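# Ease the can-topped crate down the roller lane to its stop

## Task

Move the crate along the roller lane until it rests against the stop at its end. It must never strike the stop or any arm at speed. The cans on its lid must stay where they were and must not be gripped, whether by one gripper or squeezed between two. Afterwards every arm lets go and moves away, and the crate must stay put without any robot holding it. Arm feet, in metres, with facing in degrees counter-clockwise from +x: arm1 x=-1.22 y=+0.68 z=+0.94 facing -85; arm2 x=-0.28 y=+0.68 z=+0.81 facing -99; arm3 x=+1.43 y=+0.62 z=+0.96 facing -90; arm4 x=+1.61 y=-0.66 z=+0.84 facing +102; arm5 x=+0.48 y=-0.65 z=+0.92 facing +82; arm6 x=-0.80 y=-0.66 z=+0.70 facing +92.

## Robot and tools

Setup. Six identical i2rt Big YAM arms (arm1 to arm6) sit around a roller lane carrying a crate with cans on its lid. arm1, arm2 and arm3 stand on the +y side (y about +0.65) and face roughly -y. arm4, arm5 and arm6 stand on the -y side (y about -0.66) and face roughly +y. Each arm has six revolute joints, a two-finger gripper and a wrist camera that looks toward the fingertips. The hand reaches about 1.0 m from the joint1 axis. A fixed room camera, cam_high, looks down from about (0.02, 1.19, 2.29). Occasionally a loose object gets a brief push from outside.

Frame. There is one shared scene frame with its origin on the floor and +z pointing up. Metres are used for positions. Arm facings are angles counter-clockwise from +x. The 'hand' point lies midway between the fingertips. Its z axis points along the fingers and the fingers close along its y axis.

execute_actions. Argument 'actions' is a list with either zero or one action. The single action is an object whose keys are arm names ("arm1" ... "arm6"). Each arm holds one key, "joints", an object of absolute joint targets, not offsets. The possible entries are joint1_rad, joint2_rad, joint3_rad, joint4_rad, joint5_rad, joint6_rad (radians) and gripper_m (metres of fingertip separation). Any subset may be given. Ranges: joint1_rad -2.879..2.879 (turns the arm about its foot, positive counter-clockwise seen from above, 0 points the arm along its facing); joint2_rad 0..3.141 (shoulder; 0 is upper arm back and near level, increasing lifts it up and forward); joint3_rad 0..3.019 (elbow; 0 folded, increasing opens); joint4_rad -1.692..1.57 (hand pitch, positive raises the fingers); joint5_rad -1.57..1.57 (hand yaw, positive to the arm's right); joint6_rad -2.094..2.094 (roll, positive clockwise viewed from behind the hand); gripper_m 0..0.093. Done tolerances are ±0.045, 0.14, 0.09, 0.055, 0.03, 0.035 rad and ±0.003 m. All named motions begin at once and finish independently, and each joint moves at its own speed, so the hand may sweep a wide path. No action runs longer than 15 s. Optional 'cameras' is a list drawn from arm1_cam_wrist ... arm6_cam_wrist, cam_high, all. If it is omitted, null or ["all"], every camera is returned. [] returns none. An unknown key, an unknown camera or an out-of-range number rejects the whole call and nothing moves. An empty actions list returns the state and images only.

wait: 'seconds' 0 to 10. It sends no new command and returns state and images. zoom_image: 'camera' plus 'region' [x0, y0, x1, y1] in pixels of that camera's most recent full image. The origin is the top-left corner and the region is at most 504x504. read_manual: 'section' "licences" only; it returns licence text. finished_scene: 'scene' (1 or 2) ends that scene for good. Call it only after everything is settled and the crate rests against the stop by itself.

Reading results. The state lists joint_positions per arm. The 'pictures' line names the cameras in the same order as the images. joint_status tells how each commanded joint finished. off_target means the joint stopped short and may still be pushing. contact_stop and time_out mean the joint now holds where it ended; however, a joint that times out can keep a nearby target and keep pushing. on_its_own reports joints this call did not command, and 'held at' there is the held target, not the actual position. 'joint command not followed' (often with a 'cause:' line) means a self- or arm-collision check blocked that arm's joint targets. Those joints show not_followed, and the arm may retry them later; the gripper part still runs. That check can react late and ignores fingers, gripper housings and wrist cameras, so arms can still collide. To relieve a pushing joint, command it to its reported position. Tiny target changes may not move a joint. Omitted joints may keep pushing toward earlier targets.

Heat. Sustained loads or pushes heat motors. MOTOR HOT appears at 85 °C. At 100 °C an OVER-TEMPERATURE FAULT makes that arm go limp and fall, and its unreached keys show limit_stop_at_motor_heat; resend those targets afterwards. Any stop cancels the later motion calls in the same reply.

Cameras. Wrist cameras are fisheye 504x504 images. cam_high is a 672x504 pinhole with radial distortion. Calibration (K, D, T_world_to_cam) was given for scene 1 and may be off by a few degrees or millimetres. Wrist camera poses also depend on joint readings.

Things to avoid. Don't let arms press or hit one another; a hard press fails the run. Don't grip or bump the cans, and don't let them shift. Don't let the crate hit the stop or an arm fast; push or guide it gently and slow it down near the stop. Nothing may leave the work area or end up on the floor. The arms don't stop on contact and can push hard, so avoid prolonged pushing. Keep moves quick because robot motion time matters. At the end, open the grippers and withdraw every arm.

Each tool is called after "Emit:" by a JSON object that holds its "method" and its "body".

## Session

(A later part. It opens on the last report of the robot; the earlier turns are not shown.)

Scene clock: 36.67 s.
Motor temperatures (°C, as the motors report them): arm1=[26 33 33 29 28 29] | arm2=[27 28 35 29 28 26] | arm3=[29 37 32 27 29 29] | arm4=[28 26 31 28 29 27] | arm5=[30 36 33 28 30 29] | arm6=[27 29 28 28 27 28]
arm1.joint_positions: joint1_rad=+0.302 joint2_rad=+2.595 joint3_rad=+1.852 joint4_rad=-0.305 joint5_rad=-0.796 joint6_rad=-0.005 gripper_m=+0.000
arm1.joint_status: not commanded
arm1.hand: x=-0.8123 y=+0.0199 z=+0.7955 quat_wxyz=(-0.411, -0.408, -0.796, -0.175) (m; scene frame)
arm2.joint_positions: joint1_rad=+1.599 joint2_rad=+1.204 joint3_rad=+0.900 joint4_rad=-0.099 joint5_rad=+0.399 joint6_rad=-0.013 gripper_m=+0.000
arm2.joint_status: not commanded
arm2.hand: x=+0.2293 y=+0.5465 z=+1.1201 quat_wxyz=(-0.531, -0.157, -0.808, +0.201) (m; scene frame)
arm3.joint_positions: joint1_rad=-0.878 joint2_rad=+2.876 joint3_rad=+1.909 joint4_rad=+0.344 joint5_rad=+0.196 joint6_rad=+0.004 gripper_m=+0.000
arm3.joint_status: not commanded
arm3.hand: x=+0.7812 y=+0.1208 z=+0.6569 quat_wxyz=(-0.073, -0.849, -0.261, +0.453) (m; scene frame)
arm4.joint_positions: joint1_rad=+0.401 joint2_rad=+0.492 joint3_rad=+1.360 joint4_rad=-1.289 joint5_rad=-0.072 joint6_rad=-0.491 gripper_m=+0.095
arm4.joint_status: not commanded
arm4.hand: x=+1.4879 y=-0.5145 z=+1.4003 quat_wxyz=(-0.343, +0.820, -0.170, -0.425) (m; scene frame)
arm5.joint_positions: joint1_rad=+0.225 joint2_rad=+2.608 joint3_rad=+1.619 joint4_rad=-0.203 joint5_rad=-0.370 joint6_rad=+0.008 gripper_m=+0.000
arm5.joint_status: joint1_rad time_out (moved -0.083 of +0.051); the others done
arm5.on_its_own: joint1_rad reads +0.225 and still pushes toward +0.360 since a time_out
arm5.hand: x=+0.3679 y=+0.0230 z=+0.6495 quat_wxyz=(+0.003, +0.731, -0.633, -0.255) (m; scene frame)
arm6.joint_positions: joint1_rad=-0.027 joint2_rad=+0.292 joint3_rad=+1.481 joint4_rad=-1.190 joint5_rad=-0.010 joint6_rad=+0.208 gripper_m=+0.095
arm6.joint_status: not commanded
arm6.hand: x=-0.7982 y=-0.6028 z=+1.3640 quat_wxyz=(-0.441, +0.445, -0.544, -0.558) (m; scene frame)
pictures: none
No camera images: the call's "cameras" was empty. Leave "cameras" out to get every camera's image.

Emit:
{"method": "execute_actions", "body": {"actions": [{"arm5":{"joints":{"joint1_rad":0.24,"joint4_rad":-0.27,"joint3_rad":1.6}}}], "cameras": []}}

Emit:
{"method": "execute_actions", "body": {"actions": [{"arm5":{"joints":{"joint1_rad":0.1}}}], "cameras": []}}

Emit:
{"method": "execute_actions", "body": {"actions": [{"arm5":{"joints":{"joint1_rad":-0.04}}}], "cameras": ["arm3_cam_wrist","arm5_cam_wrist","cam_high"]}}

Scene clock: 38.90 s.
Motor temperatures (°C, as the motors report them): arm1=[26 33 34 29 28 29] | arm2=[27 28 35 29 28 26] | arm3=[29 37 32 27 29 29] | arm4=[28 26 31 28 29 27] | arm5=[30 36 33 28 30 29] | arm6=[27 29 28 28 27 28]
arm1.joint_positions: joint1_rad=+0.302 joint2_rad=+2.595 joint3_rad=+1.852 joint4_rad=-0.305 joint5_rad=-0.796 joint6_rad=-0.005 gripper_m=+0.000
arm1.joint_status: not commanded
arm1.hand: x=-0.8123 y=+0.0199 z=+0.7955 quat_wxyz=(-0.411, -0.408, -0.796, -0.175) (m; scene frame)
arm2.joint_positions: joint1_rad=+1.599 joint2_rad=+1.204 joint3_rad=+0.900 joint4_rad=-0.099 joint5_rad=+0.399 joint6_rad=-0.013 gripper_m=+0.000
arm2.joint_status: not commanded
arm2.hand: x=+0.2293 y=+0.5465 z=+1.1201 quat_wxyz=(-0.531, -0.157, -0.808, +0.201) (m; scene frame)
arm3.joint_positions: joint1_rad=-0.878 joint2_rad=+2.876 joint3_rad=+1.909 joint4_rad=+0.344 joint5_rad=+0.196 joint6_rad=+0.004 gripper_m=+0.000
arm3.joint_status: not commanded
arm3.hand: x=+0.7812 y=+0.1208 z=+0.6569 quat_wxyz=(-0.073, -0.849, -0.261, +0.453) (m; scene frame)
arm4.joint_positions: joint1_rad=+0.401 joint2_rad=+0.492 joint3_rad=+1.360 joint4_rad=-1.289 joint5_rad=-0.072 joint6_rad=-0.491 gripper_m=+0.095
arm4.joint_status: not commanded
arm4.hand: x=+1.4879 y=-0.5145 z=+1.4003 quat_wxyz=(-0.343, +0.820, -0.170, -0.425) (m; scene frame)
arm5.joint_positions: joint1_rad=+0.082 joint2_rad=+2.608 joint3_rad=+1.592 joint4_rad=-0.264 joint5_rad=-0.362 joint6_rad=-0.041 gripper_m=+0.000
arm5.joint_status: joint1_rad off_target (ended at +0.082, target +0.240); the others done
arm5.hand: x=+0.4647 y=+0.0042 z=+0.6378 quat_wxyz=(+0.008, +0.700, -0.678, -0.224) (m; scene frame)
arm6.joint_positions: joint1_rad=-0.027 joint2_rad=+0.292 joint3_rad=+1.481 joint4_rad=-1.190 joint5_rad=-0.010 joint6_rad=+0.208 gripper_m=+0.095
arm6.joint_status: not commanded
arm6.hand: x=-0.7982 y=-0.6028 z=+1.3640 quat_wxyz=(-0.441, +0.445, -0.544, -0.558) (m; scene frame)
pictures: none
No camera images: the call's "cameras" was empty. Leave "cameras" out to get every camera's image.

Scene clock: 40.70 s.
Motor temperatures (°C, as the motors report them): arm1=[26 34 34 29 28 29] | arm2=[27 28 35 29 28 26] | arm3=[29 37 32 27 29 29] | arm4=[28 26 31 28 29 27] | arm5=[30 36 33 28 30 29] | arm6=[27 29 28 28 27 28]
arm1.joint_positions: joint1_rad=+0.302 joint2_rad=+2.595 joint3_rad=+1.852 joint4_rad=-0.305 joint5_rad=-0.796 joint6_rad=-0.005 gripper_m=+0.000
arm1.joint_status: not commanded
arm1.hand: x=-0.8123 y=+0.0199 z=+0.7955 quat_wxyz=(-0.411, -0.408, -0.796, -0.175) (m; scene frame)
arm2.joint_positions: joint1_rad=+1.599 joint2_rad=+1.204 joint3_rad=+0.900 joint4_rad=-0.099 joint5_rad=+0.399 joint6_rad=-0.013 gripper_m=+0.000
arm2.joint_status: not commanded
arm2.hand: x=+0.2293 y=+0.5465 z=+1.1201 quat_wxyz=(-0.531, -0.157, -0.808, +0.201) (m; scene frame)
arm3.joint_positions: joint1_rad=-0.878 joint2_rad=+2.876 joint3_rad=+1.909 joint4_rad=+0.344 joint5_rad=+0.196 joint6_rad=+0.004 gripper_m=+0.000
arm3.joint_status: not commanded
arm3.hand: x=+0.7812 y=+0.1208 z=+0.6569 quat_wxyz=(-0.073, -0.849, -0.261, +0.453) (m; scene frame)
arm4.joint_positions: joint1_rad=+0.401 joint2_rad=+0.492 joint3_rad=+1.360 joint4_rad=-1.289 joint5_rad=-0.072 joint6_rad=-0.491 gripper_m=+0.095
arm4.joint_status: not commanded
arm4.hand: x=+1.4879 y=-0.5145 z=+1.4003 quat_wxyz=(-0.343, +0.820, -0.170, -0.425) (m; scene frame)
arm5.joint_positions: joint1_rad=-0.042 joint2_rad=+2.608 joint3_rad=+1.590 joint4_rad=-0.264 joint5_rad=-0.346 joint6_rad=-0.040 gripper_m=+0.000
arm5.joint_status: joint1_rad off_target (ended at -0.042, target +0.100)
arm5.hand: x=+0.5481 y=+0.0003 z=+0.6374 quat_wxyz=(-0.010, +0.656, -0.723, -0.218) (m; scene frame)
arm6.joint_positions: joint1_rad=-0.027 joint2_rad=+0.292 joint3_rad=+1.481 joint4_rad=-1.190 joint5_rad=-0.010 joint6_rad=+0.208 gripper_m=+0.095
arm6.joint_status: not commanded
arm6.hand: x=-0.7982 y=-0.6028 z=+1.3640 quat_wxyz=(-0.441, +0.445, -0.544, -0.558) (m; scene frame)
pictures: none
No camera images: the call's "cameras" was empty. Leave "cameras" out to get every camera's image.

Scene clock: 42.50 s.
Motor temperatures (°C, as the motors report them): arm1=[26 34 34 29 28 29] | arm2=[27 28 35 29 28 26] | arm3=[29 37 32 27 29 29] | arm4=[28 26 31 28 29 27] | arm5=[30 36 33 28 31 29] | arm6=[27 29 28 28 27 28]
arm1.joint_positions: joint1_rad=+0.302 joint2_rad=+2.595 joint3_rad=+1.852 joint4_rad=-0.305 joint5_rad=-0.796 joint6_rad=-0.005 gripper_m=+0.000
arm1.joint_status: not commanded
arm1.hand: x=-0.8123 y=+0.0199 z=+0.7955 quat_wxyz=(-0.411, -0.408, -0.796, -0.175) (m; scene frame)
arm2.joint_positions: joint1_rad=+1.599 joint2_rad=+1.204 joint3_rad=+0.900 joint4_rad=-0.099 joint5_rad=+0.399 joint6_rad=-0.013 gripper_m=+0.000
arm2.joint_status: not commanded
arm2.hand: x=+0.2293 y=+0.5465 z=+1.1201 quat_wxyz=(-0.531, -0.157, -0.808, +0.201) (m; scene frame)
arm3.joint_positions: joint1_rad=-0.878 joint2_rad=+2.876 joint3_rad=+1.909 joint4_rad=+0.344 joint5_rad=+0.196 joint6_rad=+0.004 gripper_m=+0.000
arm3.joint_status: not commanded
arm3.hand: x=+0.7812 y=+0.1208 z=+0.6569 quat_wxyz=(-0.073, -0.849, -0.261, +0.453) (m; scene frame)
arm4.joint_positions: joint1_rad=+0.401 joint2_rad=+0.492 joint3_rad=+1.360 joint4_rad=-1.289 joint5_rad=-0.072 joint6_rad=-0.491 gripper_m=+0.095
arm4.joint_status: not commanded
arm4.hand: x=+1.4879 y=-0.5145 z=+1.4003 quat_wxyz=(-0.343, +0.820, -0.170, -0.425) (m; scene frame)
arm5.joint_positions: joint1_rad=-0.188 joint2_rad=+2.608 joint3_rad=+1.605 joint4_rad=-0.260 joint5_rad=-0.346 joint6_rad=-0.031 gripper_m=+0.000
arm5.joint_status: joint1_rad off_target (ended at -0.188, target -0.040)
arm5.hand: x=+0.6445 y=-0.0080 z=+0.6427 quat_wxyz=(-0.033, +0.598, -0.769, -0.223) (m; scene frame)
arm6.joint_positions: joint1_rad=-0.027 joint2_rad=+0.292 joint3_rad=+1.481 joint4_rad=-1.190 joint5_rad=-0.010 joint6_rad=+0.208 gripper_m=+0.095
arm6.joint_status: not commanded
arm6.hand: x=-0.7982 y=-0.6028 z=+1.3640 quat_wxyz=(-0.441, +0.445, -0.544, -0.558) (m; scene frame)
pictures: arm3_cam_wrist, arm5_cam_wrist, cam_high
camera_calibration (this result's frames):
arm3_cam_wrist: T_world_to_cam=[[-0.5217, 0.846156, 0.108851, 0.239183], [0.790466, 0.527426, -0.311423, -0.470777], [-0.320924, -0.0764261, -0.944016, 1.00171], [0, 0, 0, 1]] pos_world=[0.818387, 0.12247, 0.772981]
arm5_cam_wrist: T_world_to_cam=[[0.933466, -0.186629, -0.306285, -0.408899], [-0.10556, -0.95909, 0.262686, -0.102556], [-0.34278, -0.212877, -0.914978, 0.934366], [0, 0, 0, 1]] pos_world=[0.691149, 0.0242325, 0.756625]
Images, in order (width x height): arm3_cam_wrist 504x504, arm5_cam_wrist 504x504, cam_high 672x504.

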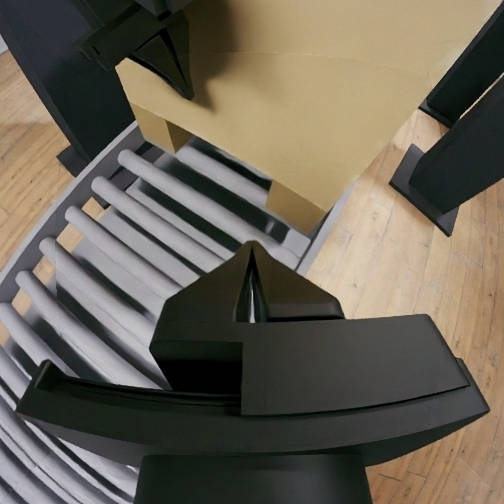

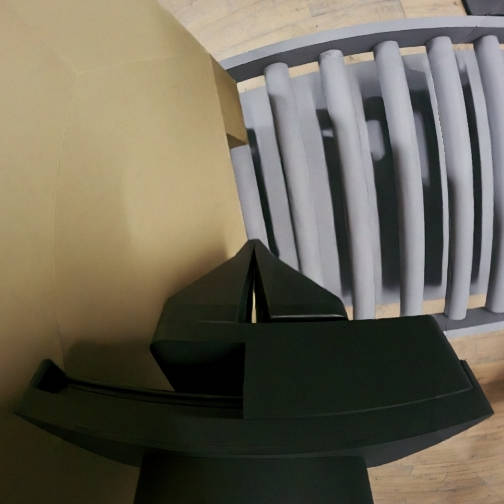

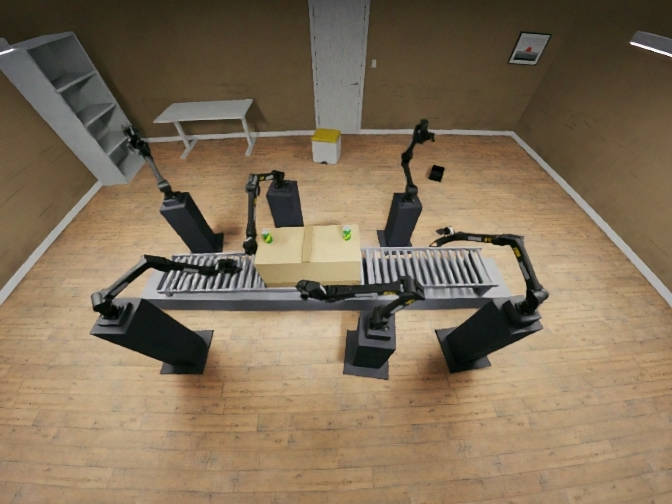

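Emit:
{"method": "execute_actions", "body": {"actions": [{"arm5":{"joints":{"joint1_rad":-0.17,"joint3_rad":1.57}}}], "cameras": []}}

Emit:
{"method": "execute_actions", "body": {"actions": [{"arm5":{"joints":{"joint1_rad":-0.3}}}], "cameras": []}}

Emit:
{"method": "execute_actions", "body": {"actions": [{"arm5":{"joints":{"joint1_rad":-0.4}}}], "cameras": ["arm3_cam_wrist","arm5_cam_wrist","cam_high"]}}

Scene clock: 44.47 s.
Motor temperatures (°C, as the motors report them): arm1=[26 34 34 29 28 29] | arm2=[27 28 35 29 28 26] | arm3=[29 37 32 27 29 29] | arm4=[28 26 31 28 29 27] | arm5=[30 36 33 28 31 29] | arm6=[27 29 28 28 27 28]
arm1.joint_positions: joint1_rad=+0.302 joint2_rad=+2.595 joint3_rad=+1.852 joint4_rad=-0.305 joint5_rad=-0.796 joint6_rad=-0.005 gripper_m=+0.000
arm1.joint_status: not commanded
arm1.hand: x=-0.8123 y=+0.0199 z=+0.7955 quat_wxyz=(-0.411, -0.408, -0.796, -0.175) (m; scene frame)
arm2.joint_positions: joint1_rad=+1.599 joint2_rad=+1.204 joint3_rad=+0.900 joint4_rad=-0.099 joint5_rad=+0.399 joint6_rad=-0.013 gripper_m=+0.000
arm2.joint_status: not commanded
arm2.hand: x=+0.2293 y=+0.5465 z=+1.1201 quat_wxyz=(-0.531, -0.157, -0.808, +0.201) (m; scene frame)
arm3.joint_positions: joint1_rad=-0.878 joint2_rad=+2.876 joint3_rad=+1.909 joint4_rad=+0.344 joint5_rad=+0.196 joint6_rad=+0.004 gripper_m=+0.000
arm3.joint_status: not commanded
arm3.hand: x=+0.7812 y=+0.1208 z=+0.6569 quat_wxyz=(-0.073, -0.849, -0.261, +0.453) (m; scene frame)
arm4.joint_positions: joint1_rad=+0.401 joint2_rad=+0.492 joint3_rad=+1.360 joint4_rad=-1.289 joint5_rad=-0.072 joint6_rad=-0.491 gripper_m=+0.095
arm4.joint_status: not commanded
arm4.hand: x=+1.4879 y=-0.5145 z=+1.4003 quat_wxyz=(-0.343, +0.820, -0.170, -0.425) (m; scene frame)
arm5.joint_positions: joint1_rad=-0.294 joint2_rad=+2.607 joint3_rad=+1.603 joint4_rad=-0.251 joint5_rad=-0.354 joint6_rad=-0.016 gripper_m=+0.000
arm5.joint_status: joint1_rad off_target (ended at -0.294, target -0.170); the others done
arm5.hand: x=+0.7108 y=-0.0269 z=+0.6447 quat_wxyz=(-0.045, +0.551, -0.802, -0.227) (m; scene frame)
arm6.joint_positions: joint1_rad=-0.027 joint2_rad=+0.292 joint3_rad=+1.481 joint4_rad=-1.190 joint5_rad=-0.010 joint6_rad=+0.208 gripper_m=+0.095
arm6.joint_status: not commanded
arm6.hand: x=-0.7982 y=-0.6028 z=+1.3640 quat_wxyz=(-0.441, +0.445, -0.544, -0.558) (m; scene frame)
pictures: none
No camera images: the call's "cameras" was empty. Leave "cameras" out to get every camera's image.

Scene clock: 46.20 s.
Motor temperatures (°C, as the motors report them): arm1=[26 34 34 29 28 29] | arm2=[27 28 35 29 28 26] | arm3=[29 37 32 27 29 29] | arm4=[28 26 31 28 29 27] | arm5=[30 36 33 28 31 29] | arm6=[27 29 28 28 27 28]
arm1.joint_positions: joint1_rad=+0.302 joint2_rad=+2.595 joint3_rad=+1.852 joint4_rad=-0.305 joint5_rad=-0.796 joint6_rad=-0.005 gripper_m=+0.000
arm1.joint_status: not commanded
arm1.hand: x=-0.8123 y=+0.0199 z=+0.7955 quat_wxyz=(-0.411, -0.408, -0.796, -0.175) (m; scene frame)
arm2.joint_positions: joint1_rad=+1.599 joint2_rad=+1.204 joint3_rad=+0.900 joint4_rad=-0.099 joint5_rad=+0.399 joint6_rad=-0.013 gripper_m=+0.000
arm2.joint_status: not commanded
arm2.hand: x=+0.2293 y=+0.5465 z=+1.1201 quat_wxyz=(-0.531, -0.157, -0.808, +0.201) (m; scene frame)
arm3.joint_positions: joint1_rad=-0.878 joint2_rad=+2.876 joint3_rad=+1.909 joint4_rad=+0.344 joint5_rad=+0.196 joint6_rad=+0.004 gripper_m=+0.000
arm3.joint_status: not commanded
arm3.hand: x=+0.7812 y=+0.1208 z=+0.6569 quat_wxyz=(-0.073, -0.849, -0.261, +0.453) (m; scene frame)
arm4.joint_positions: joint1_rad=+0.401 joint2_rad=+0.492 joint3_rad=+1.360 joint4_rad=-1.289 joint5_rad=-0.072 joint6_rad=-0.491 gripper_m=+0.095
arm4.joint_status: not commanded
arm4.hand: x=+1.4879 y=-0.5145 z=+1.4003 quat_wxyz=(-0.343, +0.820, -0.170, -0.425) (m; scene frame)
arm5.joint_positions: joint1_rad=-0.430 joint2_rad=+2.607 joint3_rad=+1.617 joint4_rad=-0.243 joint5_rad=-0.351 joint6_rad=-0.010 gripper_m=+0.000
arm5.joint_status: joint1_rad off_target (ended at -0.430, target -0.300)
arm5.hand: x=+0.7985 y=-0.0559 z=+0.6502 quat_wxyz=(-0.070, +0.494, -0.836, -0.228) (m; scene frame)
arm6.joint_positions: joint1_rad=-0.027 joint2_rad=+0.292 joint3_rad=+1.481 joint4_rad=-1.190 joint5_rad=-0.010 joint6_rad=+0.208 gripper_m=+0.095
arm6.joint_status: not commanded
arm6.hand: x=-0.7982 y=-0.6028 z=+1.3640 quat_wxyz=(-0.441, +0.445, -0.544, -0.558) (m; scene frame)
pictures: none
No camera images: the call's "cameras" was empty. Leave "cameras" out to get every camera's image.

Scene clock: 47.27 s.
Motor temperatures (°C, as the motors report them): arm1=[26 34 34 29 28 29] | arm2=[27 28 35 29 28 26] | arm3=[29 37 32 27 29 29] | arm4=[28 26 31 28 29 27] | arm5=[30 36 32 28 31 29] | arm6=[27 29 28 28 27 28]
arm1.joint_positions: joint1_rad=+0.302 joint2_rad=+2.595 joint3_rad=+1.852 joint4_rad=-0.305 joint5_rad=-0.796 joint6_rad=-0.005 gripper_m=+0.000
arm1.joint_status: not commanded
arm1.hand: x=-0.8123 y=+0.0199 z=+0.7955 quat_wxyz=(-0.411, -0.408, -0.796, -0.175) (m; scene frame)
arm2.joint_positions: joint1_rad=+1.599 joint2_rad=+1.204 joint3_rad=+0.900 joint4_rad=-0.099 joint5_rad=+0.399 joint6_rad=-0.013 gripper_m=+0.000
arm2.joint_status: not commanded
arm2.hand: x=+0.2293 y=+0.5465 z=+1.1201 quat_wxyz=(-0.531, -0.157, -0.808, +0.201) (m; scene frame)
arm3.joint_positions: joint1_rad=-0.866 joint2_rad=+2.876 joint3_rad=+1.909 joint4_rad=+0.344 joint5_rad=+0.196 joint6_rad=+0.004 gripper_m=+0.000
arm3.joint_status: not commanded
arm3.hand: x=+0.7871 y=+0.1132 z=+0.6568 quat_wxyz=(-0.076, -0.848, -0.266, +0.453) (m; scene frame)
arm4.joint_positions: joint1_rad=+0.401 joint2_rad=+0.492 joint3_rad=+1.360 joint4_rad=-1.289 joint5_rad=-0.072 joint6_rad=-0.491 gripper_m=+0.095
arm4.joint_status: not commanded
arm4.hand: x=+1.4879 y=-0.5145 z=+1.4003 quat_wxyz=(-0.343, +0.820, -0.170, -0.425) (m; scene frame)
arm5.joint_positions: joint1_rad=-0.462 joint2_rad=+2.604 joint3_rad=+1.608 joint4_rad=-0.243 joint5_rad=-0.378 joint6_rad=-0.003 gripper_m=+0.000
arm5.joint_status: joint1_rad off_target (ended at -0.462, target -0.400)
arm5.hand: x=+0.8117 y=-0.0674 z=+0.6515 quat_wxyz=(-0.064, +0.478, -0.843, -0.237) (m; scene frame)
arm6.joint_positions: joint1_rad=-0.027 joint2_rad=+0.292 joint3_rad=+1.481 joint4_rad=-1.190 joint5_rad=-0.010 joint6_rad=+0.208 gripper_m=+0.095
arm6.joint_status: not commanded
arm6.hand: x=-0.7982 y=-0.6028 z=+1.3640 quat_wxyz=(-0.441, +0.445, -0.544, -0.558) (m; scene frame)
pictures: arm3_cam_wrist, arm5_cam_wrist, cam_high
camera_calibration (this result's frames):
arm3_cam_wrist: T_world_to_cam=[[-0.531677, 0.839935, 0.108761, 0.257373], [0.784196, 0.536717, -0.311403, -0.467605], [-0.319932, -0.0802762, -0.944033, 1.0027], [0, 0, 0, 1]] pos_world=[0.824328, 0.115287, 0.772972]
arm5_cam_wrist: T_world_to_cam=[[0.834529, -0.43189, -0.342101, -0.486232], [-0.368066, -0.899048, 0.237149, 0.0895509], [-0.409987, -0.0719919, -0.909246, 1.0474], [0, 0, 0, 1]] pos_world=[0.868158, -0.0540838, 0.764771]
Images, in order (width x height): arm3_cam_wrist 504x504, arm5_cam_wrist 504x504, cam_high 672x504.

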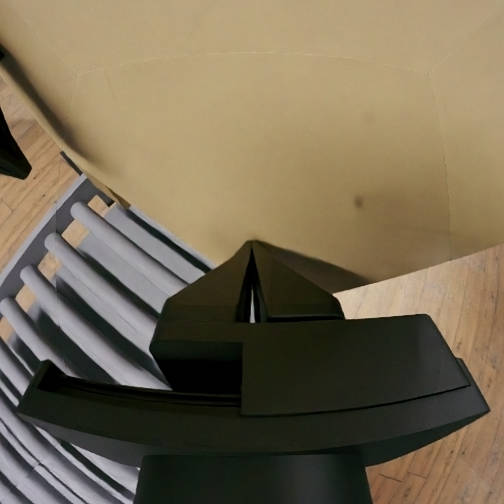

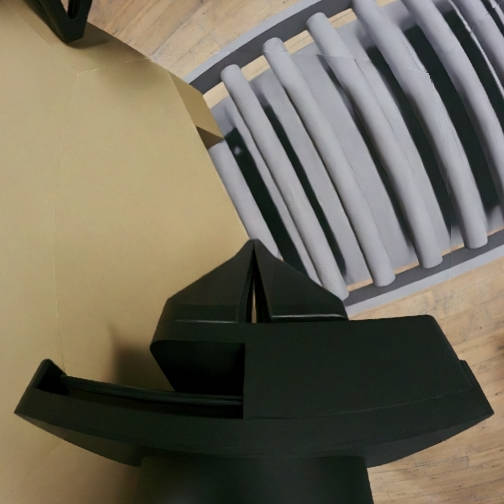

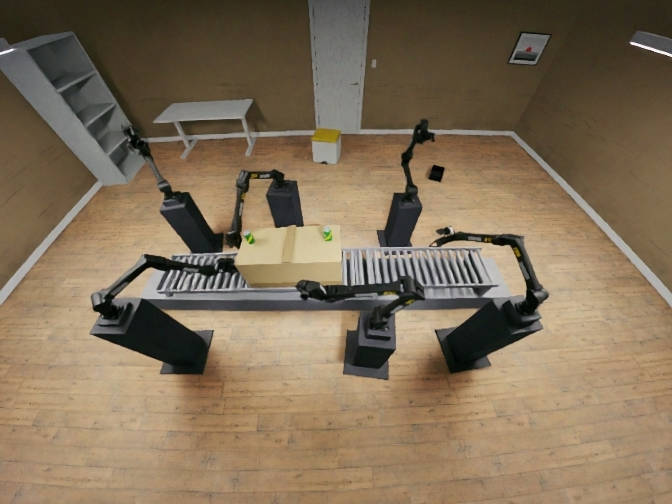

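Emit:
{"method": "execute_actions", "body": {"actions": [{"arm5":{"joints":{"joint1_rad":-0.5}}}], "cameras": []}}

Emit:
{"method": "execute_actions", "body": {"actions": [{"arm5":{"joints":{"joint1_rad":-1.25,"joint2_rad":2.2}}}], "cameras": []}}

Emit:
{"method": "execute_actions", "body": {"actions": [{"arm3":{"joints":{"joint1_rad":-0.79,"joint2_rad":2.82,"joint3_rad":1.85,"joint4_rad":0.3}}}], "cameras": []}}

Emit:
{"method": "execute_actions", "body": {"actions": [{"arm3":{"joints":{"joint1_rad":-0.69,"joint2_rad":2.78,"joint3_rad":1.75,"joint4_rad":0.24}}}], "cameras": []}}

Emit:
{"method": "execute_actions", "body": {"actions": [{"arm3":{"joints":{"joint1_rad":-0.58,"joint2_rad":2.74,"joint3_rad":1.65,"joint4_rad":0.17}}}], "cameras": []}}

Emit:
{"method": "execute_actions", "body": {"actions": [{"arm3":{"joints":{"joint1_rad":-0.46,"joint2_rad":2.7,"joint3_rad":1.55,"joint4_rad":0.1,"joint5_rad":0.3}}}], "cameras": []}}

Emit:
{"method": "execute_actions", "body": {"actions": [{"arm3":{"joints":{"joint1_rad":-0.33,"joint2_rad":2.66,"joint3_rad":1.45,"joint4_rad":0.04,"joint5_rad":0.4}}}], "cameras": ["arm3_cam_wrist","cam_high"]}}

Scene clock: 49.50 s.
Motor temperatures (°C, as the motors report them): arm1=[26 34 34 29 28 29] | arm2=[27 28 35 29 28 26] | arm3=[29 38 32 27 29 29] | arm4=[28 26 31 28 29 27] | arm5=[30 36 32 28 31 29] | arm6=[27 29 28 28 27 28]
arm1.joint_positions: joint1_rad=+0.302 joint2_rad=+2.595 joint3_rad=+1.852 joint4_rad=-0.305 joint5_rad=-0.796 joint6_rad=-0.005 gripper_m=+0.000
arm1.joint_status: not commanded
arm1.hand: x=-0.8123 y=+0.0199 z=+0.7955 quat_wxyz=(-0.411, -0.408, -0.796, -0.175) (m; scene frame)
arm2.joint_positions: joint1_rad=+1.599 joint2_rad=+1.204 joint3_rad=+0.900 joint4_rad=-0.099 joint5_rad=+0.399 joint6_rad=-0.013 gripper_m=+0.000
arm2.joint_status: not commanded
arm2.hand: x=+0.2293 y=+0.5465 z=+1.1201 quat_wxyz=(-0.531, -0.157, -0.808, +0.201) (m; scene frame)
arm3.joint_positions: joint1_rad=-0.836 joint2_rad=+2.876 joint3_rad=+1.889 joint4_rad=+0.339 joint5_rad=+0.186 joint6_rad=+0.004 gripper_m=+0.000
arm3.joint_status: not commanded
arm3.hand: x=+0.8109 y=+0.0993 z=+0.6477 quat_wxyz=(-0.082, -0.848, -0.284, +0.440) (m; scene frame)
arm4.joint_positions: joint1_rad=+0.401 joint2_rad=+0.492 joint3_rad=+1.360 joint4_rad=-1.289 joint5_rad=-0.072 joint6_rad=-0.491 gripper_m=+0.095
arm4.joint_status: not commanded
arm4.hand: x=+1.4879 y=-0.5145 z=+1.4003 quat_wxyz=(-0.343, +0.820, -0.170, -0.425) (m; scene frame)
arm5.joint_positions: joint1_rad=-0.533 joint2_rad=+2.604 joint3_rad=+1.576 joint4_rad=-0.253 joint5_rad=-0.387 joint6_rad=-0.003 gripper_m=+0.000
arm5.joint_status: all done
arm5.hand: x=+0.8385 y=-0.1068 z=+0.6428 quat_wxyz=(-0.052, +0.446, -0.863, -0.231) (m; scene frame)
arm6.joint_positions: joint1_rad=-0.027 joint2_rad=+0.292 joint3_rad=+1.481 joint4_rad=-1.190 joint5_rad=-0.010 joint6_rad=+0.208 gripper_m=+0.095
arm6.joint_status: not commanded
arm6.hand: x=-0.7982 y=-0.6028 z=+1.3640 quat_wxyz=(-0.441, +0.445, -0.544, -0.558) (m; scene frame)
pictures: none
No camera images: the call's "cameras" was empty. Leave "cameras" out to get every camera's image.

Scene clock: 51.50 s.
Motor temperatures (°C, as the motors report them): arm1=[26 34 34 29 28 29] | arm2=[27 28 35 29 28 26] | arm3=[29 38 33 27 29 29] | arm4=[28 26 31 28 29 27] | arm5=[30 36 32 28 31 29] | arm6=[27 29 28 28 27 28]
arm1.joint_positions: joint1_rad=+0.302 joint2_rad=+2.595 joint3_rad=+1.852 joint4_rad=-0.305 joint5_rad=-0.796 joint6_rad=-0.005 gripper_m=+0.000
arm1.joint_status: not commanded
arm1.hand: x=-0.8123 y=+0.0199 z=+0.7955 quat_wxyz=(-0.411, -0.408, -0.796, -0.175) (m; scene frame)
arm2.joint_positions: joint1_rad=+1.599 joint2_rad=+1.204 joint3_rad=+0.900 joint4_rad=-0.099 joint5_rad=+0.399 joint6_rad=-0.013 gripper_m=+0.000
arm2.joint_status: not commanded
arm2.hand: x=+0.2293 y=+0.5465 z=+1.1201 quat_wxyz=(-0.531, -0.157, -0.808, +0.201) (m; scene frame)
arm3.joint_positions: joint1_rad=-0.815 joint2_rad=+2.880 joint3_rad=+1.879 joint4_rad=+0.333 joint5_rad=+0.177 joint6_rad=+0.004 gripper_m=+0.000
arm3.joint_status: not commanded
arm3.hand: x=+0.8278 y=+0.0904 z=+0.6397 quat_wxyz=(-0.087, -0.848, -0.297, +0.430) (m; scene frame)
arm4.joint_positions: joint1_rad=+0.401 joint2_rad=+0.492 joint3_rad=+1.360 joint4_rad=-1.289 joint5_rad=-0.072 joint6_rad=-0.491 gripper_m=+0.095
arm4.joint_status: not commanded
arm4.hand: x=+1.4879 y=-0.5145 z=+1.4003 quat_wxyz=(-0.343, +0.820, -0.170, -0.425) (m; scene frame)
arm5.joint_positions: joint1_rad=-1.245 joint2_rad=+2.171 joint3_rad=+1.566 joint4_rad=-0.262 joint5_rad=-0.400 joint6_rad=-0.003 gripper_m=+0.001
arm5.joint_status: all done
arm5.hand: x=+1.2110 y=-0.4507 z=+0.9404 quat_wxyz=(-0.325, +0.152, -0.908, -0.215) (m; scene frame)
arm6.joint_positions: joint1_rad=-0.027 joint2_rad=+0.292 joint3_rad=+1.481 joint4_rad=-1.190 joint5_rad=-0.010 joint6_rad=+0.208 gripper_m=+0.095
arm6.joint_status: not commanded
arm6.hand: x=-0.7982 y=-0.6028 z=+1.3640 quat_wxyz=(-0.441, +0.445, -0.544, -0.558) (m; scene frame)
pictures: none
No camera images: the call's "cameras" was empty. Leave "cameras" out to get every camera's image.

Scene clock: 53.17 s.
Motor temperatures (°C, as the motors report them): arm1=[26 34 34 29 28 29] | arm2=[27 28 35 29 28 26] | arm3=[29 38 33 27 29 29] | arm4=[28 26 31 28 29 27] | arm5=[30 36 33 28 31 29] | arm6=[27 29 28 28 27 28]
arm1.joint_positions: joint1_rad=+0.302 joint2_rad=+2.595 joint3_rad=+1.852 joint4_rad=-0.305 joint5_rad=-0.796 joint6_rad=-0.005 gripper_m=+0.000
arm1.joint_status: not commanded
arm1.hand: x=-0.8123 y=+0.0199 z=+0.7955 quat_wxyz=(-0.411, -0.408, -0.796, -0.175) (m; scene frame)
arm2.joint_positions: joint1_rad=+1.599 joint2_rad=+1.204 joint3_rad=+0.900 joint4_rad=-0.099 joint5_rad=+0.399 joint6_rad=-0.013 gripper_m=+0.000
arm2.joint_status: not commanded
arm2.hand: x=+0.2293 y=+0.5465 z=+1.1201 quat_wxyz=(-0.531, -0.157, -0.808, +0.201) (m; scene frame)
arm3.joint_positions: joint1_rad=-0.663 joint2_rad=+2.862 joint3_rad=+1.777 joint4_rad=+0.272 joint5_rad=+0.184 joint6_rad=+0.005 gripper_m=+0.000
arm3.joint_status: joint1_rad off_target (ended at -0.663, target -0.790); the others done
arm3.hand: x=+0.9469 y=+0.0480 z=+0.6046 quat_wxyz=(-0.086, -0.848, -0.376, +0.364) (m; scene frame)
arm4.joint_positions: joint1_rad=+0.401 joint2_rad=+0.492 joint3_rad=+1.360 joint4_rad=-1.289 joint5_rad=-0.072 joint6_rad=-0.491 gripper_m=+0.095
arm4.joint_status: not commanded
arm4.hand: x=+1.4879 y=-0.5145 z=+1.4003 quat_wxyz=(-0.343, +0.820, -0.170, -0.425) (m; scene frame)
arm5.joint_positions: joint1_rad=-1.245 joint2_rad=+2.171 joint3_rad=+1.566 joint4_rad=-0.262 joint5_rad=-0.400 joint6_rad=-0.003 gripper_m=+0.001
arm5.joint_status: not commanded
arm5.hand: x=+1.2110 y=-0.4507 z=+0.9404 quat_wxyz=(-0.325, +0.152, -0.908, -0.215) (m; scene frame)
arm6.joint_positions: joint1_rad=-0.027 joint2_rad=+0.292 joint3_rad=+1.481 joint4_rad=-1.190 joint5_rad=-0.010 joint6_rad=+0.208 gripper_m=+0.095
arm6.joint_status: not commanded
arm6.hand: x=-0.7982 y=-0.6028 z=+1.3640 quat_wxyz=(-0.441, +0.445, -0.544, -0.558) (m; scene frame)
pictures: none
No camera images: the call's "cameras" was empty. Leave "cameras" out to get every camera's image.

Scene clock: 54.77 s.
Motor temperatures (°C, as the motors report them): arm1=[26 34 35 29 28 29] | arm2=[27 28 36 29 28 26] | arm3=[29 38 33 27 29 29] | arm4=[28 26 31 28 29 27] | arm5=[30 36 33 28 31 29] | arm6=[27 29 28 28 27 28]
arm1.joint_positions: joint1_rad=+0.302 joint2_rad=+2.595 joint3_rad=+1.852 joint4_rad=-0.305 joint5_rad=-0.796 joint6_rad=-0.005 gripper_m=+0.000
arm1.joint_status: not commanded
arm1.hand: x=-0.8123 y=+0.0199 z=+0.7955 quat_wxyz=(-0.411, -0.408, -0.796, -0.175) (m; scene frame)
arm2.joint_positions: joint1_rad=+1.599 joint2_rad=+1.204 joint3_rad=+0.900 joint4_rad=-0.099 joint5_rad=+0.399 joint6_rad=-0.013 gripper_m=+0.000
arm2.joint_status: not commanded
arm2.hand: x=+0.2293 y=+0.5465 z=+1.1201 quat_wxyz=(-0.531, -0.157, -0.808, +0.201) (m; scene frame)
arm3.joint_positions: joint1_rad=-0.590 joint2_rad=+2.831 joint3_rad=+1.695 joint4_rad=+0.217 joint5_rad=+0.186 joint6_rad=+0.004 gripper_m=+0.000
arm3.joint_status: joint1_rad off_target (ended at -0.590, target -0.690); the others done
arm3.hand: x=+1.0105 y=+0.0468 z=+0.5919 quat_wxyz=(-0.073, -0.847, -0.419, +0.319) (m; scene frame)
arm4.joint_positions: joint1_rad=+0.401 joint2_rad=+0.492 joint3_rad=+1.360 joint4_rad=-1.289 joint5_rad=-0.072 joint6_rad=-0.491 gripper_m=+0.095
arm4.joint_status: not commanded
arm4.hand: x=+1.4879 y=-0.5145 z=+1.4003 quat_wxyz=(-0.343, +0.820, -0.170, -0.425) (m; scene frame)
arm5.joint_positions: joint1_rad=-1.245 joint2_rad=+2.171 joint3_rad=+1.566 joint4_rad=-0.262 joint5_rad=-0.400 joint6_rad=-0.003 gripper_m=+0.001
arm5.joint_status: not commanded
arm5.hand: x=+1.2110 y=-0.4507 z=+0.9404 quat_wxyz=(-0.325, +0.152, -0.908, -0.215) (m; scene frame)
arm6.joint_positions: joint1_rad=-0.027 joint2_rad=+0.292 joint3_rad=+1.481 joint4_rad=-1.190 joint5_rad=-0.010 joint6_rad=+0.208 gripper_m=+0.095
arm6.joint_status: not commanded
arm6.hand: x=-0.7982 y=-0.6028 z=+1.3640 quat_wxyz=(-0.441, +0.445, -0.544, -0.558) (m; scene frame)
pictures: none
No camera images: the call's "cameras" was empty. Leave "cameras" out to get every camera's image.

Scene clock: 56.47 s.
Motor temperatures (°C, as the motors report them): arm1=[26 34 35 29 28 29] | arm2=[27 28 36 29 28 26] | arm3=[29 38 33 27 29 29] | arm4=[28 27 31 28 29 27] | arm5=[30 36 33 28 31 29] | arm6=[27 29 28 28 27 28]
arm1.joint_positions: joint1_rad=+0.302 joint2_rad=+2.595 joint3_rad=+1.852 joint4_rad=-0.305 joint5_rad=-0.796 joint6_rad=-0.005 gripper_m=+0.000
arm1.joint_status: not commanded
arm1.hand: x=-0.8123 y=+0.0199 z=+0.7955 quat_wxyz=(-0.411, -0.408, -0.796, -0.175) (m; scene frame)
arm2.joint_positions: joint1_rad=+1.599 joint2_rad=+1.204 joint3_rad=+0.900 joint4_rad=-0.099 joint5_rad=+0.399 joint6_rad=-0.013 gripper_m=+0.000
arm2.joint_status: not commanded
arm2.hand: x=+0.2293 y=+0.5465 z=+1.1201 quat_wxyz=(-0.531, -0.157, -0.808, +0.201) (m; scene frame)
arm3.joint_positions: joint1_rad=-0.449 joint2_rad=+2.780 joint3_rad=+1.589 joint4_rad=+0.140 joint5_rad=+0.171 joint6_rad=+0.004 gripper_m=+0.000
arm3.joint_status: joint1_rad off_target (ended at -0.449, target -0.580); the others done
arm3.hand: x=+1.1191 y=+0.0362 z=+0.5855 quat_wxyz=(-0.067, -0.827, -0.495, +0.257) (m; scene frame)
arm4.joint_positions: joint1_rad=+0.401 joint2_rad=+0.492 joint3_rad=+1.360 joint4_rad=-1.289 joint5_rad=-0.072 joint6_rad=-0.491 gripper_m=+0.095
arm4.joint_status: not commanded
arm4.hand: x=+1.4879 y=-0.5145 z=+1.4003 quat_wxyz=(-0.343, +0.820, -0.170, -0.425) (m; scene frame)
arm5.joint_positions: joint1_rad=-1.245 joint2_rad=+2.171 joint3_rad=+1.566 joint4_rad=-0.262 joint5_rad=-0.400 joint6_rad=-0.003 gripper_m=+0.001
arm5.joint_status: not commanded
arm5.hand: x=+1.2110 y=-0.4507 z=+0.9404 quat_wxyz=(-0.325, +0.152, -0.908, -0.215) (m; scene frame)
arm6.joint_positions: joint1_rad=-0.027 joint2_rad=+0.292 joint3_rad=+1.481 joint4_rad=-1.190 joint5_rad=-0.010 joint6_rad=+0.208 gripper_m=+0.095
arm6.joint_status: not commanded
arm6.hand: x=-0.7982 y=-0.6028 z=+1.3640 quat_wxyz=(-0.441, +0.445, -0.544, -0.558) (m; scene frame)
pictures: none
No camera images: the call's "cameras" was empty. Leave "cameras" out to get every camera's image.

Scene clock: 58.13 s.
Motor temperatures (°C, as the motors report them): arm1=[26 34 35 29 28 29] | arm2=[27 28 36 29 28 26] | arm3=[29 38 33 27 29 29] | arm4=[28 27 31 28 29 27] | arm5=[30 36 33 28 30 29] | arm6=[27 29 28 28 27 28]
arm1.joint_positions: joint1_rad=+0.302 joint2_rad=+2.595 joint3_rad=+1.852 joint4_rad=-0.305 joint5_rad=-0.796 joint6_rad=-0.005 gripper_m=+0.000
arm1.joint_status: not commanded
arm1.hand: x=-0.8123 y=+0.0199 z=+0.7955 quat_wxyz=(-0.411, -0.408, -0.796, -0.175) (m; scene frame)
arm2.joint_positions: joint1_rad=+1.599 joint2_rad=+1.204 joint3_rad=+0.900 joint4_rad=-0.099 joint5_rad=+0.399 joint6_rad=-0.013 gripper_m=+0.000
arm2.joint_status: not commanded
arm2.hand: x=+0.2293 y=+0.5465 z=+1.1201 quat_wxyz=(-0.531, -0.157, -0.808, +0.201) (m; scene frame)
arm3.joint_positions: joint1_rad=-0.344 joint2_rad=+2.744 joint3_rad=+1.506 joint4_rad=+0.080 joint5_rad=+0.275 joint6_rad=-0.005 gripper_m=+0.000
arm3.joint_status: joint1_rad off_target (ended at -0.344, target -0.460); the others done
arm3.hand: x=+1.1804 y=+0.0548 z=+0.5852 quat_wxyz=(-0.007, -0.807, -0.540, +0.239) (m; scene frame)
arm4.joint_positions: joint1_rad=+0.401 joint2_rad=+0.492 joint3_rad=+1.360 joint4_rad=-1.289 joint5_rad=-0.072 joint6_rad=-0.491 gripper_m=+0.095
arm4.joint_status: not commanded
arm4.hand: x=+1.4879 y=-0.5145 z=+1.4003 quat_wxyz=(-0.343, +0.820, -0.170, -0.425) (m; scene frame)
arm5.joint_positions: joint1_rad=-1.245 joint2_rad=+2.171 joint3_rad=+1.566 joint4_rad=-0.262 joint5_rad=-0.400 joint6_rad=-0.003 gripper_m=+0.001
arm5.joint_status: not commanded
arm5.hand: x=+1.2110 y=-0.4507 z=+0.9404 quat_wxyz=(-0.325, +0.152, -0.908, -0.215) (m; scene frame)
arm6.joint_positions: joint1_rad=-0.027 joint2_rad=+0.292 joint3_rad=+1.481 joint4_rad=-1.190 joint5_rad=-0.010 joint6_rad=+0.208 gripper_m=+0.095
arm6.joint_status: not commanded
arm6.hand: x=-0.7982 y=-0.6028 z=+1.3640 quat_wxyz=(-0.441, +0.445, -0.544, -0.558) (m; scene frame)
pictures: none
No camera images: the call's "cameras" was empty. Leave "cameras" out to get every camera's image.

Scene clock: 59.80 s.
Motor temperatures (°C, as the motors report them): arm1=[26 34 35 29 28 29] | arm2=[27 28 36 29 28 26] | arm3=[29 38 33 27 29 29] | arm4=[28 27 31 28 29 27] | arm5=[30 36 33 28 30 29] | arm6=[27 29 28 28 27 28]
arm1.joint_positions: joint1_rad=+0.302 joint2_rad=+2.595 joint3_rad=+1.852 joint4_rad=-0.305 joint5_rad=-0.796 joint6_rad=-0.005 gripper_m=+0.000
arm1.joint_status: not commanded
arm1.hand: x=-0.8123 y=+0.0199 z=+0.7955 quat_wxyz=(-0.411, -0.408, -0.796, -0.175) (m; scene frame)
arm2.joint_positions: joint1_rad=+1.599 joint2_rad=+1.204 joint3_rad=+0.900 joint4_rad=-0.099 joint5_rad=+0.399 joint6_rad=-0.013 gripper_m=+0.000
arm2.joint_status: not commanded
arm2.hand: x=+0.2293 y=+0.5465 z=+1.1201 quat_wxyz=(-0.531, -0.157, -0.808, +0.201) (m; scene frame)
arm3.joint_positions: joint1_rad=-0.197 joint2_rad=+2.695 joint3_rad=+1.411 joint4_rad=+0.023 joint5_rad=+0.368 joint6_rad=-0.010 gripper_m=+0.000
arm3.joint_status: joint1_rad off_target (ended at -0.197, target -0.330); joint5_rad off_target (ended at +0.368, target +0.400); the others done
arm3.hand: x=+1.2600 y=+0.0720 z=+0.5947 quat_wxyz=(+0.045, -0.765, -0.601, +0.228) (m; scene frame)
arm4.joint_positions: joint1_rad=+0.401 joint2_rad=+0.492 joint3_rad=+1.360 joint4_rad=-1.289 joint5_rad=-0.072 joint6_rad=-0.491 gripper_m=+0.095
arm4.joint_status: not commanded
arm4.hand: x=+1.4879 y=-0.5145 z=+1.4003 quat_wxyz=(-0.343, +0.820, -0.170, -0.425) (m; scene frame)
arm5.joint_positions: joint1_rad=-1.245 joint2_rad=+2.171 joint3_rad=+1.566 joint4_rad=-0.262 joint5_rad=-0.400 joint6_rad=-0.003 gripper_m=+0.001
arm5.joint_status: not commanded
arm5.hand: x=+1.2110 y=-0.4507 z=+0.9404 quat_wxyz=(-0.325, +0.152, -0.908, -0.215) (m; scene frame)
arm6.joint_positions: joint1_rad=-0.027 joint2_rad=+0.292 joint3_rad=+1.481 joint4_rad=-1.190 joint5_rad=-0.010 joint6_rad=+0.208 gripper_m=+0.095
arm6.joint_status: not commanded
arm6.hand: x=-0.7982 y=-0.6028 z=+1.3640 quat_wxyz=(-0.441, +0.445, -0.544, -0.558) (m; scene frame)
pictures: arm3_cam_wrist, cam_high
camera_calibration (this result's frames):
arm3_cam_wrist: T_world_to_cam=[[-0.905136, 0.265619, 0.331926, 0.929289], [0.365795, 0.884451, 0.289725, -0.691063], [-0.216616, 0.383658, -0.897711, 0.900902], [0, 0, 0, 1]] pos_world=[1.28907, 0.0187372, 0.700512]
Images, in order (width x height): arm3_cam_wrist 504x504, cam_high 672x504.

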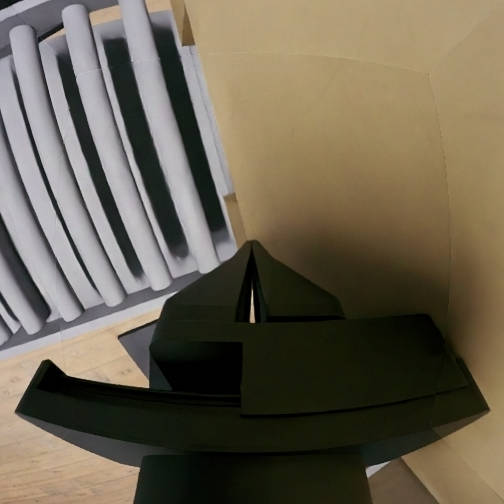

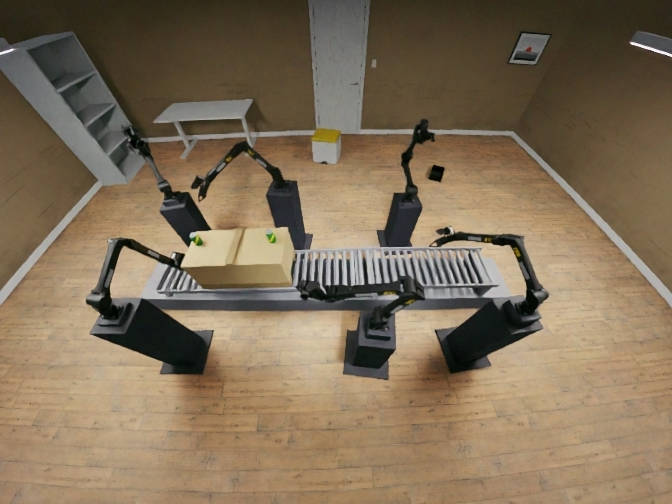

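Emit:
{"method": "execute_actions", "body": {"actions": [{"arm3":{"joints":{"joint1_rad":-0.2,"joint2_rad":2.7,"joint3_rad":1.52,"joint4_rad":-0.05}}}], "cameras": []}}

Emit:
{"method": "execute_actions", "body": {"actions": [{"arm3":{"joints":{"joint1_rad":-0.07}}}], "cameras": []}}

Emit:
{"method": "execute_actions", "body": {"actions": [{"arm3":{"joints":{"joint1_rad":0.06}}}], "cameras": []}}

Emit:
{"method": "execute_actions", "body": {"actions": [{"arm3":{"joints":{"joint1_rad":0.18}}}], "cameras": ["arm3_cam_wrist","cam_high"]}}

Scene clock: 61.90 s.
Motor temperatures (°C, as the motors report them): arm1=[26 34 35 29 28 29] | arm2=[27 28 36 29 28 26] | arm3=[29 38 33 27 30 29] | arm4=[28 27 31 28 29 27] | arm5=[30 36 33 28 30 29] | arm6=[27 29 28 28 27 28]
arm1.joint_positions: joint1_rad=+0.302 joint2_rad=+2.595 joint3_rad=+1.852 joint4_rad=-0.305 joint5_rad=-0.796 joint6_rad=-0.005 gripper_m=+0.000
arm1.joint_status: not commanded
arm1.hand: x=-0.8123 y=+0.0199 z=+0.7955 quat_wxyz=(-0.411, -0.408, -0.796, -0.175) (m; scene frame)
arm2.joint_positions: joint1_rad=+1.599 joint2_rad=+1.204 joint3_rad=+0.900 joint4_rad=-0.099 joint5_rad=+0.399 joint6_rad=-0.013 gripper_m=+0.000
arm2.joint_status: not commanded
arm2.hand: x=+0.2293 y=+0.5465 z=+1.1201 quat_wxyz=(-0.531, -0.157, -0.808, +0.201) (m; scene frame)
arm3.joint_positions: joint1_rad=-0.067 joint2_rad=+2.709 joint3_rad=+1.484 joint4_rad=-0.065 joint5_rad=+0.363 joint6_rad=-0.011 gripper_m=+0.000
arm3.joint_status: joint1_rad off_target (ended at -0.067, target -0.200); the others done
arm3.hand: x=+1.3324 y=+0.0383 z=+0.5944 quat_wxyz=(+0.037, -0.724, -0.653, +0.219) (m; scene frame)
arm4.joint_positions: joint1_rad=+0.401 joint2_rad=+0.492 joint3_rad=+1.360 joint4_rad=-1.289 joint5_rad=-0.072 joint6_rad=-0.491 gripper_m=+0.095
arm4.joint_status: not commanded
arm4.hand: x=+1.4879 y=-0.5145 z=+1.4003 quat_wxyz=(-0.343, +0.820, -0.170, -0.425) (m; scene frame)
arm5.joint_positions: joint1_rad=-1.245 joint2_rad=+2.171 joint3_rad=+1.566 joint4_rad=-0.262 joint5_rad=-0.400 joint6_rad=-0.003 gripper_m=+0.001
arm5.joint_status: not commanded
arm5.hand: x=+1.2110 y=-0.4507 z=+0.9404 quat_wxyz=(-0.325, +0.152, -0.908, -0.215) (m; scene frame)
arm6.joint_positions: joint1_rad=-0.027 joint2_rad=+0.292 joint3_rad=+1.481 joint4_rad=-1.190 joint5_rad=-0.010 joint6_rad=+0.208 gripper_m=+0.095
arm6.joint_status: not commanded
arm6.hand: x=-0.7982 y=-0.6028 z=+1.3640 quat_wxyz=(-0.441, +0.445, -0.544, -0.558) (m; scene frame)
pictures: none
No camera images: the call's "cameras" was empty. Leave "cameras" out to get every camera's image.

Scene clock: 63.60 s.
Motor temperatures (°C, as the motors report them): arm1=[26 34 35 29 28 29] | arm2=[27 28 36 29 28 26] | arm3=[29 38 32 27 30 29] | arm4=[28 27 31 28 29 27] | arm5=[30 36 33 28 30 29] | arm6=[27 29 28 28 27 28]
arm1.joint_positions: joint1_rad=+0.302 joint2_rad=+2.595 joint3_rad=+1.852 joint4_rad=-0.305 joint5_rad=-0.796 joint6_rad=-0.005 gripper_m=+0.000
arm1.joint_status: not commanded
arm1.hand: x=-0.8123 y=+0.0199 z=+0.7955 quat_wxyz=(-0.411, -0.408, -0.796, -0.175) (m; scene frame)
arm2.joint_positions: joint1_rad=+1.599 joint2_rad=+1.204 joint3_rad=+0.900 joint4_rad=-0.099 joint5_rad=+0.399 joint6_rad=-0.013 gripper_m=+0.000
arm2.joint_status: not commanded
arm2.hand: x=+0.2293 y=+0.5465 z=+1.1201 quat_wxyz=(-0.531, -0.157, -0.808, +0.201) (m; scene frame)
arm3.joint_positions: joint1_rad=+0.064 joint2_rad=+2.710 joint3_rad=+1.486 joint4_rad=-0.065 joint5_rad=+0.363 joint6_rad=+0.057 gripper_m=+0.000
arm3.joint_status: joint1_rad off_target (ended at +0.064, target -0.070)
arm3.hand: x=+1.4100 y=+0.0301 z=+0.5947 quat_wxyz=(+0.014, -0.703, -0.676, +0.222) (m; scene frame)
arm4.joint_positions: joint1_rad=+0.401 joint2_rad=+0.492 joint3_rad=+1.360 joint4_rad=-1.289 joint5_rad=-0.072 joint6_rad=-0.491 gripper_m=+0.095
arm4.joint_status: not commanded
arm4.hand: x=+1.4879 y=-0.5145 z=+1.4003 quat_wxyz=(-0.343, +0.820, -0.170, -0.425) (m; scene frame)
arm5.joint_positions: joint1_rad=-1.245 joint2_rad=+2.171 joint3_rad=+1.566 joint4_rad=-0.262 joint5_rad=-0.400 joint6_rad=-0.003 gripper_m=+0.001
arm5.joint_status: not commanded
arm5.hand: x=+1.2110 y=-0.4507 z=+0.9404 quat_wxyz=(-0.325, +0.152, -0.908, -0.215) (m; scene frame)
arm6.joint_positions: joint1_rad=-0.027 joint2_rad=+0.292 joint3_rad=+1.481 joint4_rad=-1.190 joint5_rad=-0.010 joint6_rad=+0.208 gripper_m=+0.095
arm6.joint_status: not commanded
arm6.hand: x=-0.7982 y=-0.6028 z=+1.3640 quat_wxyz=(-0.441, +0.445, -0.544, -0.558) (m; scene frame)
pictures: none
No camera images: the call's "cameras" was empty. Leave "cameras" out to get every camera's image.

Scene clock: 65.30 s.
Motor temperatures (°C, as the motors report them): arm1=[26 34 35 29 28 29] | arm2=[27 28 36 29 28 26] | arm3=[29 38 32 27 30 29] | arm4=[28 27 31 28 29 27] | arm5=[30 36 33 28 30 29] | arm6=[27 29 28 28 27 28]
arm1.joint_positions: joint1_rad=+0.302 joint2_rad=+2.595 joint3_rad=+1.852 joint4_rad=-0.305 joint5_rad=-0.796 joint6_rad=-0.005 gripper_m=+0.000
arm1.joint_status: not commanded
arm1.hand: x=-0.8123 y=+0.0199 z=+0.7955 quat_wxyz=(-0.411, -0.408, -0.796, -0.175) (m; scene frame)
arm2.joint_positions: joint1_rad=+1.599 joint2_rad=+1.204 joint3_rad=+0.900 joint4_rad=-0.099 joint5_rad=+0.399 joint6_rad=-0.013 gripper_m=+0.000
arm2.joint_status: not commanded
arm2.hand: x=+0.2293 y=+0.5465 z=+1.1201 quat_wxyz=(-0.531, -0.157, -0.808, +0.201) (m; scene frame)
arm3.joint_positions: joint1_rad=+0.193 joint2_rad=+2.710 joint3_rad=+1.497 joint4_rad=-0.060 joint5_rad=+0.351 joint6_rad=+0.053 gripper_m=+0.000
arm3.joint_status: joint1_rad off_target (ended at +0.193, target +0.060)
arm3.hand: x=+1.4896 y=+0.0252 z=+0.5969 quat_wxyz=(-0.010, -0.657, -0.721, +0.222) (m; scene frame)
arm4.joint_positions: joint1_rad=+0.401 joint2_rad=+0.492 joint3_rad=+1.360 joint4_rad=-1.289 joint5_rad=-0.072 joint6_rad=-0.491 gripper_m=+0.095
arm4.joint_status: not commanded
arm4.hand: x=+1.4879 y=-0.5145 z=+1.4003 quat_wxyz=(-0.343, +0.820, -0.170, -0.425) (m; scene frame)
arm5.joint_positions: joint1_rad=-1.245 joint2_rad=+2.171 joint3_rad=+1.566 joint4_rad=-0.262 joint5_rad=-0.400 joint6_rad=-0.003 gripper_m=+0.001
arm5.joint_status: not commanded
arm5.hand: x=+1.2110 y=-0.4507 z=+0.9404 quat_wxyz=(-0.325, +0.152, -0.908, -0.215) (m; scene frame)
arm6.joint_positions: joint1_rad=-0.027 joint2_rad=+0.292 joint3_rad=+1.481 joint4_rad=-1.190 joint5_rad=-0.010 joint6_rad=+0.208 gripper_m=+0.095
arm6.joint_status: not commanded
arm6.hand: x=-0.7982 y=-0.6028 z=+1.3640 quat_wxyz=(-0.441, +0.445, -0.544, -0.558) (m; scene frame)
pictures: none
No camera images: the call's "cameras" was empty. Leave "cameras" out to get every camera's image.

Scene clock: 67.03 s.
Motor temperatures (°C, as the motors report them): arm1=[26 34 35 29 28 29] | arm2=[27 28 36 29 28 26] | arm3=[29 38 32 27 31 29] | arm4=[28 27 31 28 29 27] | arm5=[30 36 33 28 30 29] | arm6=[27 29 28 28 27 28]
arm1.joint_positions: joint1_rad=+0.302 joint2_rad=+2.595 joint3_rad=+1.852 joint4_rad=-0.305 joint5_rad=-0.796 joint6_rad=-0.005 gripper_m=+0.000
arm1.joint_status: not commanded
arm1.hand: x=-0.8123 y=+0.0199 z=+0.7955 quat_wxyz=(-0.411, -0.408, -0.796, -0.175) (m; scene frame)
arm2.joint_positions: joint1_rad=+1.599 joint2_rad=+1.204 joint3_rad=+0.900 joint4_rad=-0.099 joint5_rad=+0.399 joint6_rad=-0.013 gripper_m=+0.000
arm2.joint_status: not commanded
arm2.hand: x=+0.2293 y=+0.5465 z=+1.1201 quat_wxyz=(-0.531, -0.157, -0.808, +0.201) (m; scene frame)
arm3.joint_positions: joint1_rad=+0.308 joint2_rad=+2.710 joint3_rad=+1.516 joint4_rad=-0.047 joint5_rad=+0.352 joint6_rad=+0.038 gripper_m=+0.000
arm3.joint_status: joint1_rad off_target (ended at +0.308, target +0.180)
arm3.hand: x=+1.5615 y=+0.0225 z=+0.6024 quat_wxyz=(-0.034, -0.609, -0.758, +0.231) (m; scene frame)
arm4.joint_positions: joint1_rad=+0.401 joint2_rad=+0.492 joint3_rad=+1.360 joint4_rad=-1.289 joint5_rad=-0.072 joint6_rad=-0.491 gripper_m=+0.095
arm4.joint_status: not commanded
arm4.hand: x=+1.4879 y=-0.5145 z=+1.4003 quat_wxyz=(-0.343, +0.820, -0.170, -0.425) (m; scene frame)
arm5.joint_positions: joint1_rad=-1.245 joint2_rad=+2.171 joint3_rad=+1.566 joint4_rad=-0.262 joint5_rad=-0.400 joint6_rad=-0.003 gripper_m=+0.001
arm5.joint_status: not commanded
arm5.hand: x=+1.2110 y=-0.4507 z=+0.9404 quat_wxyz=(-0.325, +0.152, -0.908, -0.215) (m; scene frame)
arm6.joint_positions: joint1_rad=-0.027 joint2_rad=+0.292 joint3_rad=+1.481 joint4_rad=-1.190 joint5_rad=-0.010 joint6_rad=+0.208 gripper_m=+0.095
arm6.joint_status: not commanded
arm6.hand: x=-0.7982 y=-0.6028 z=+1.3640 quat_wxyz=(-0.441, +0.445, -0.544, -0.558) (m; scene frame)
pictures: arm3_cam_wrist, cam_high
camera_calibration (this result's frames):
arm3_cam_wrist: T_world_to_cam=[[-0.940891, -0.16123, 0.297874, 1.2988], [-0.0828297, 0.962263, 0.259209, -0.0425883], [-0.328426, 0.219215, -0.918739, 1.18302], [0, 0, 0, 1]] pos_world=[1.60703, -0.00894841, 0.711044]
Images, in order (width x height): arm3_cam_wrist 504x504, cam_high 672x504.

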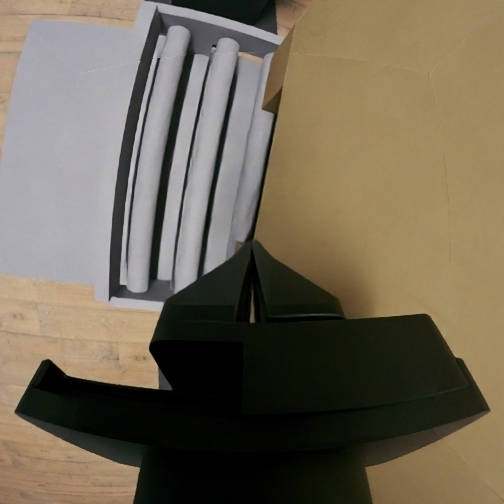

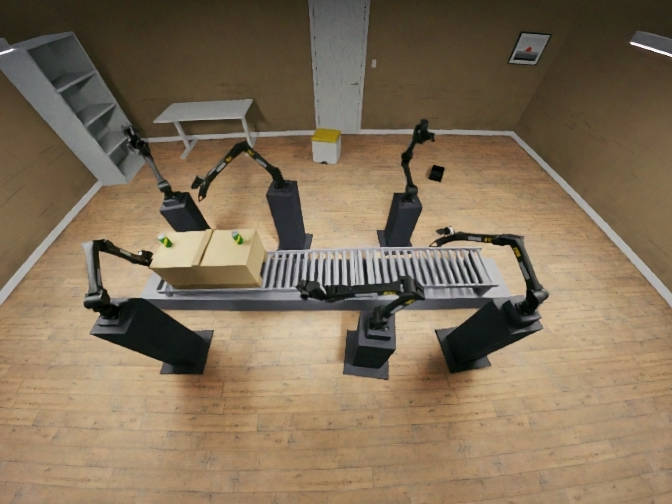

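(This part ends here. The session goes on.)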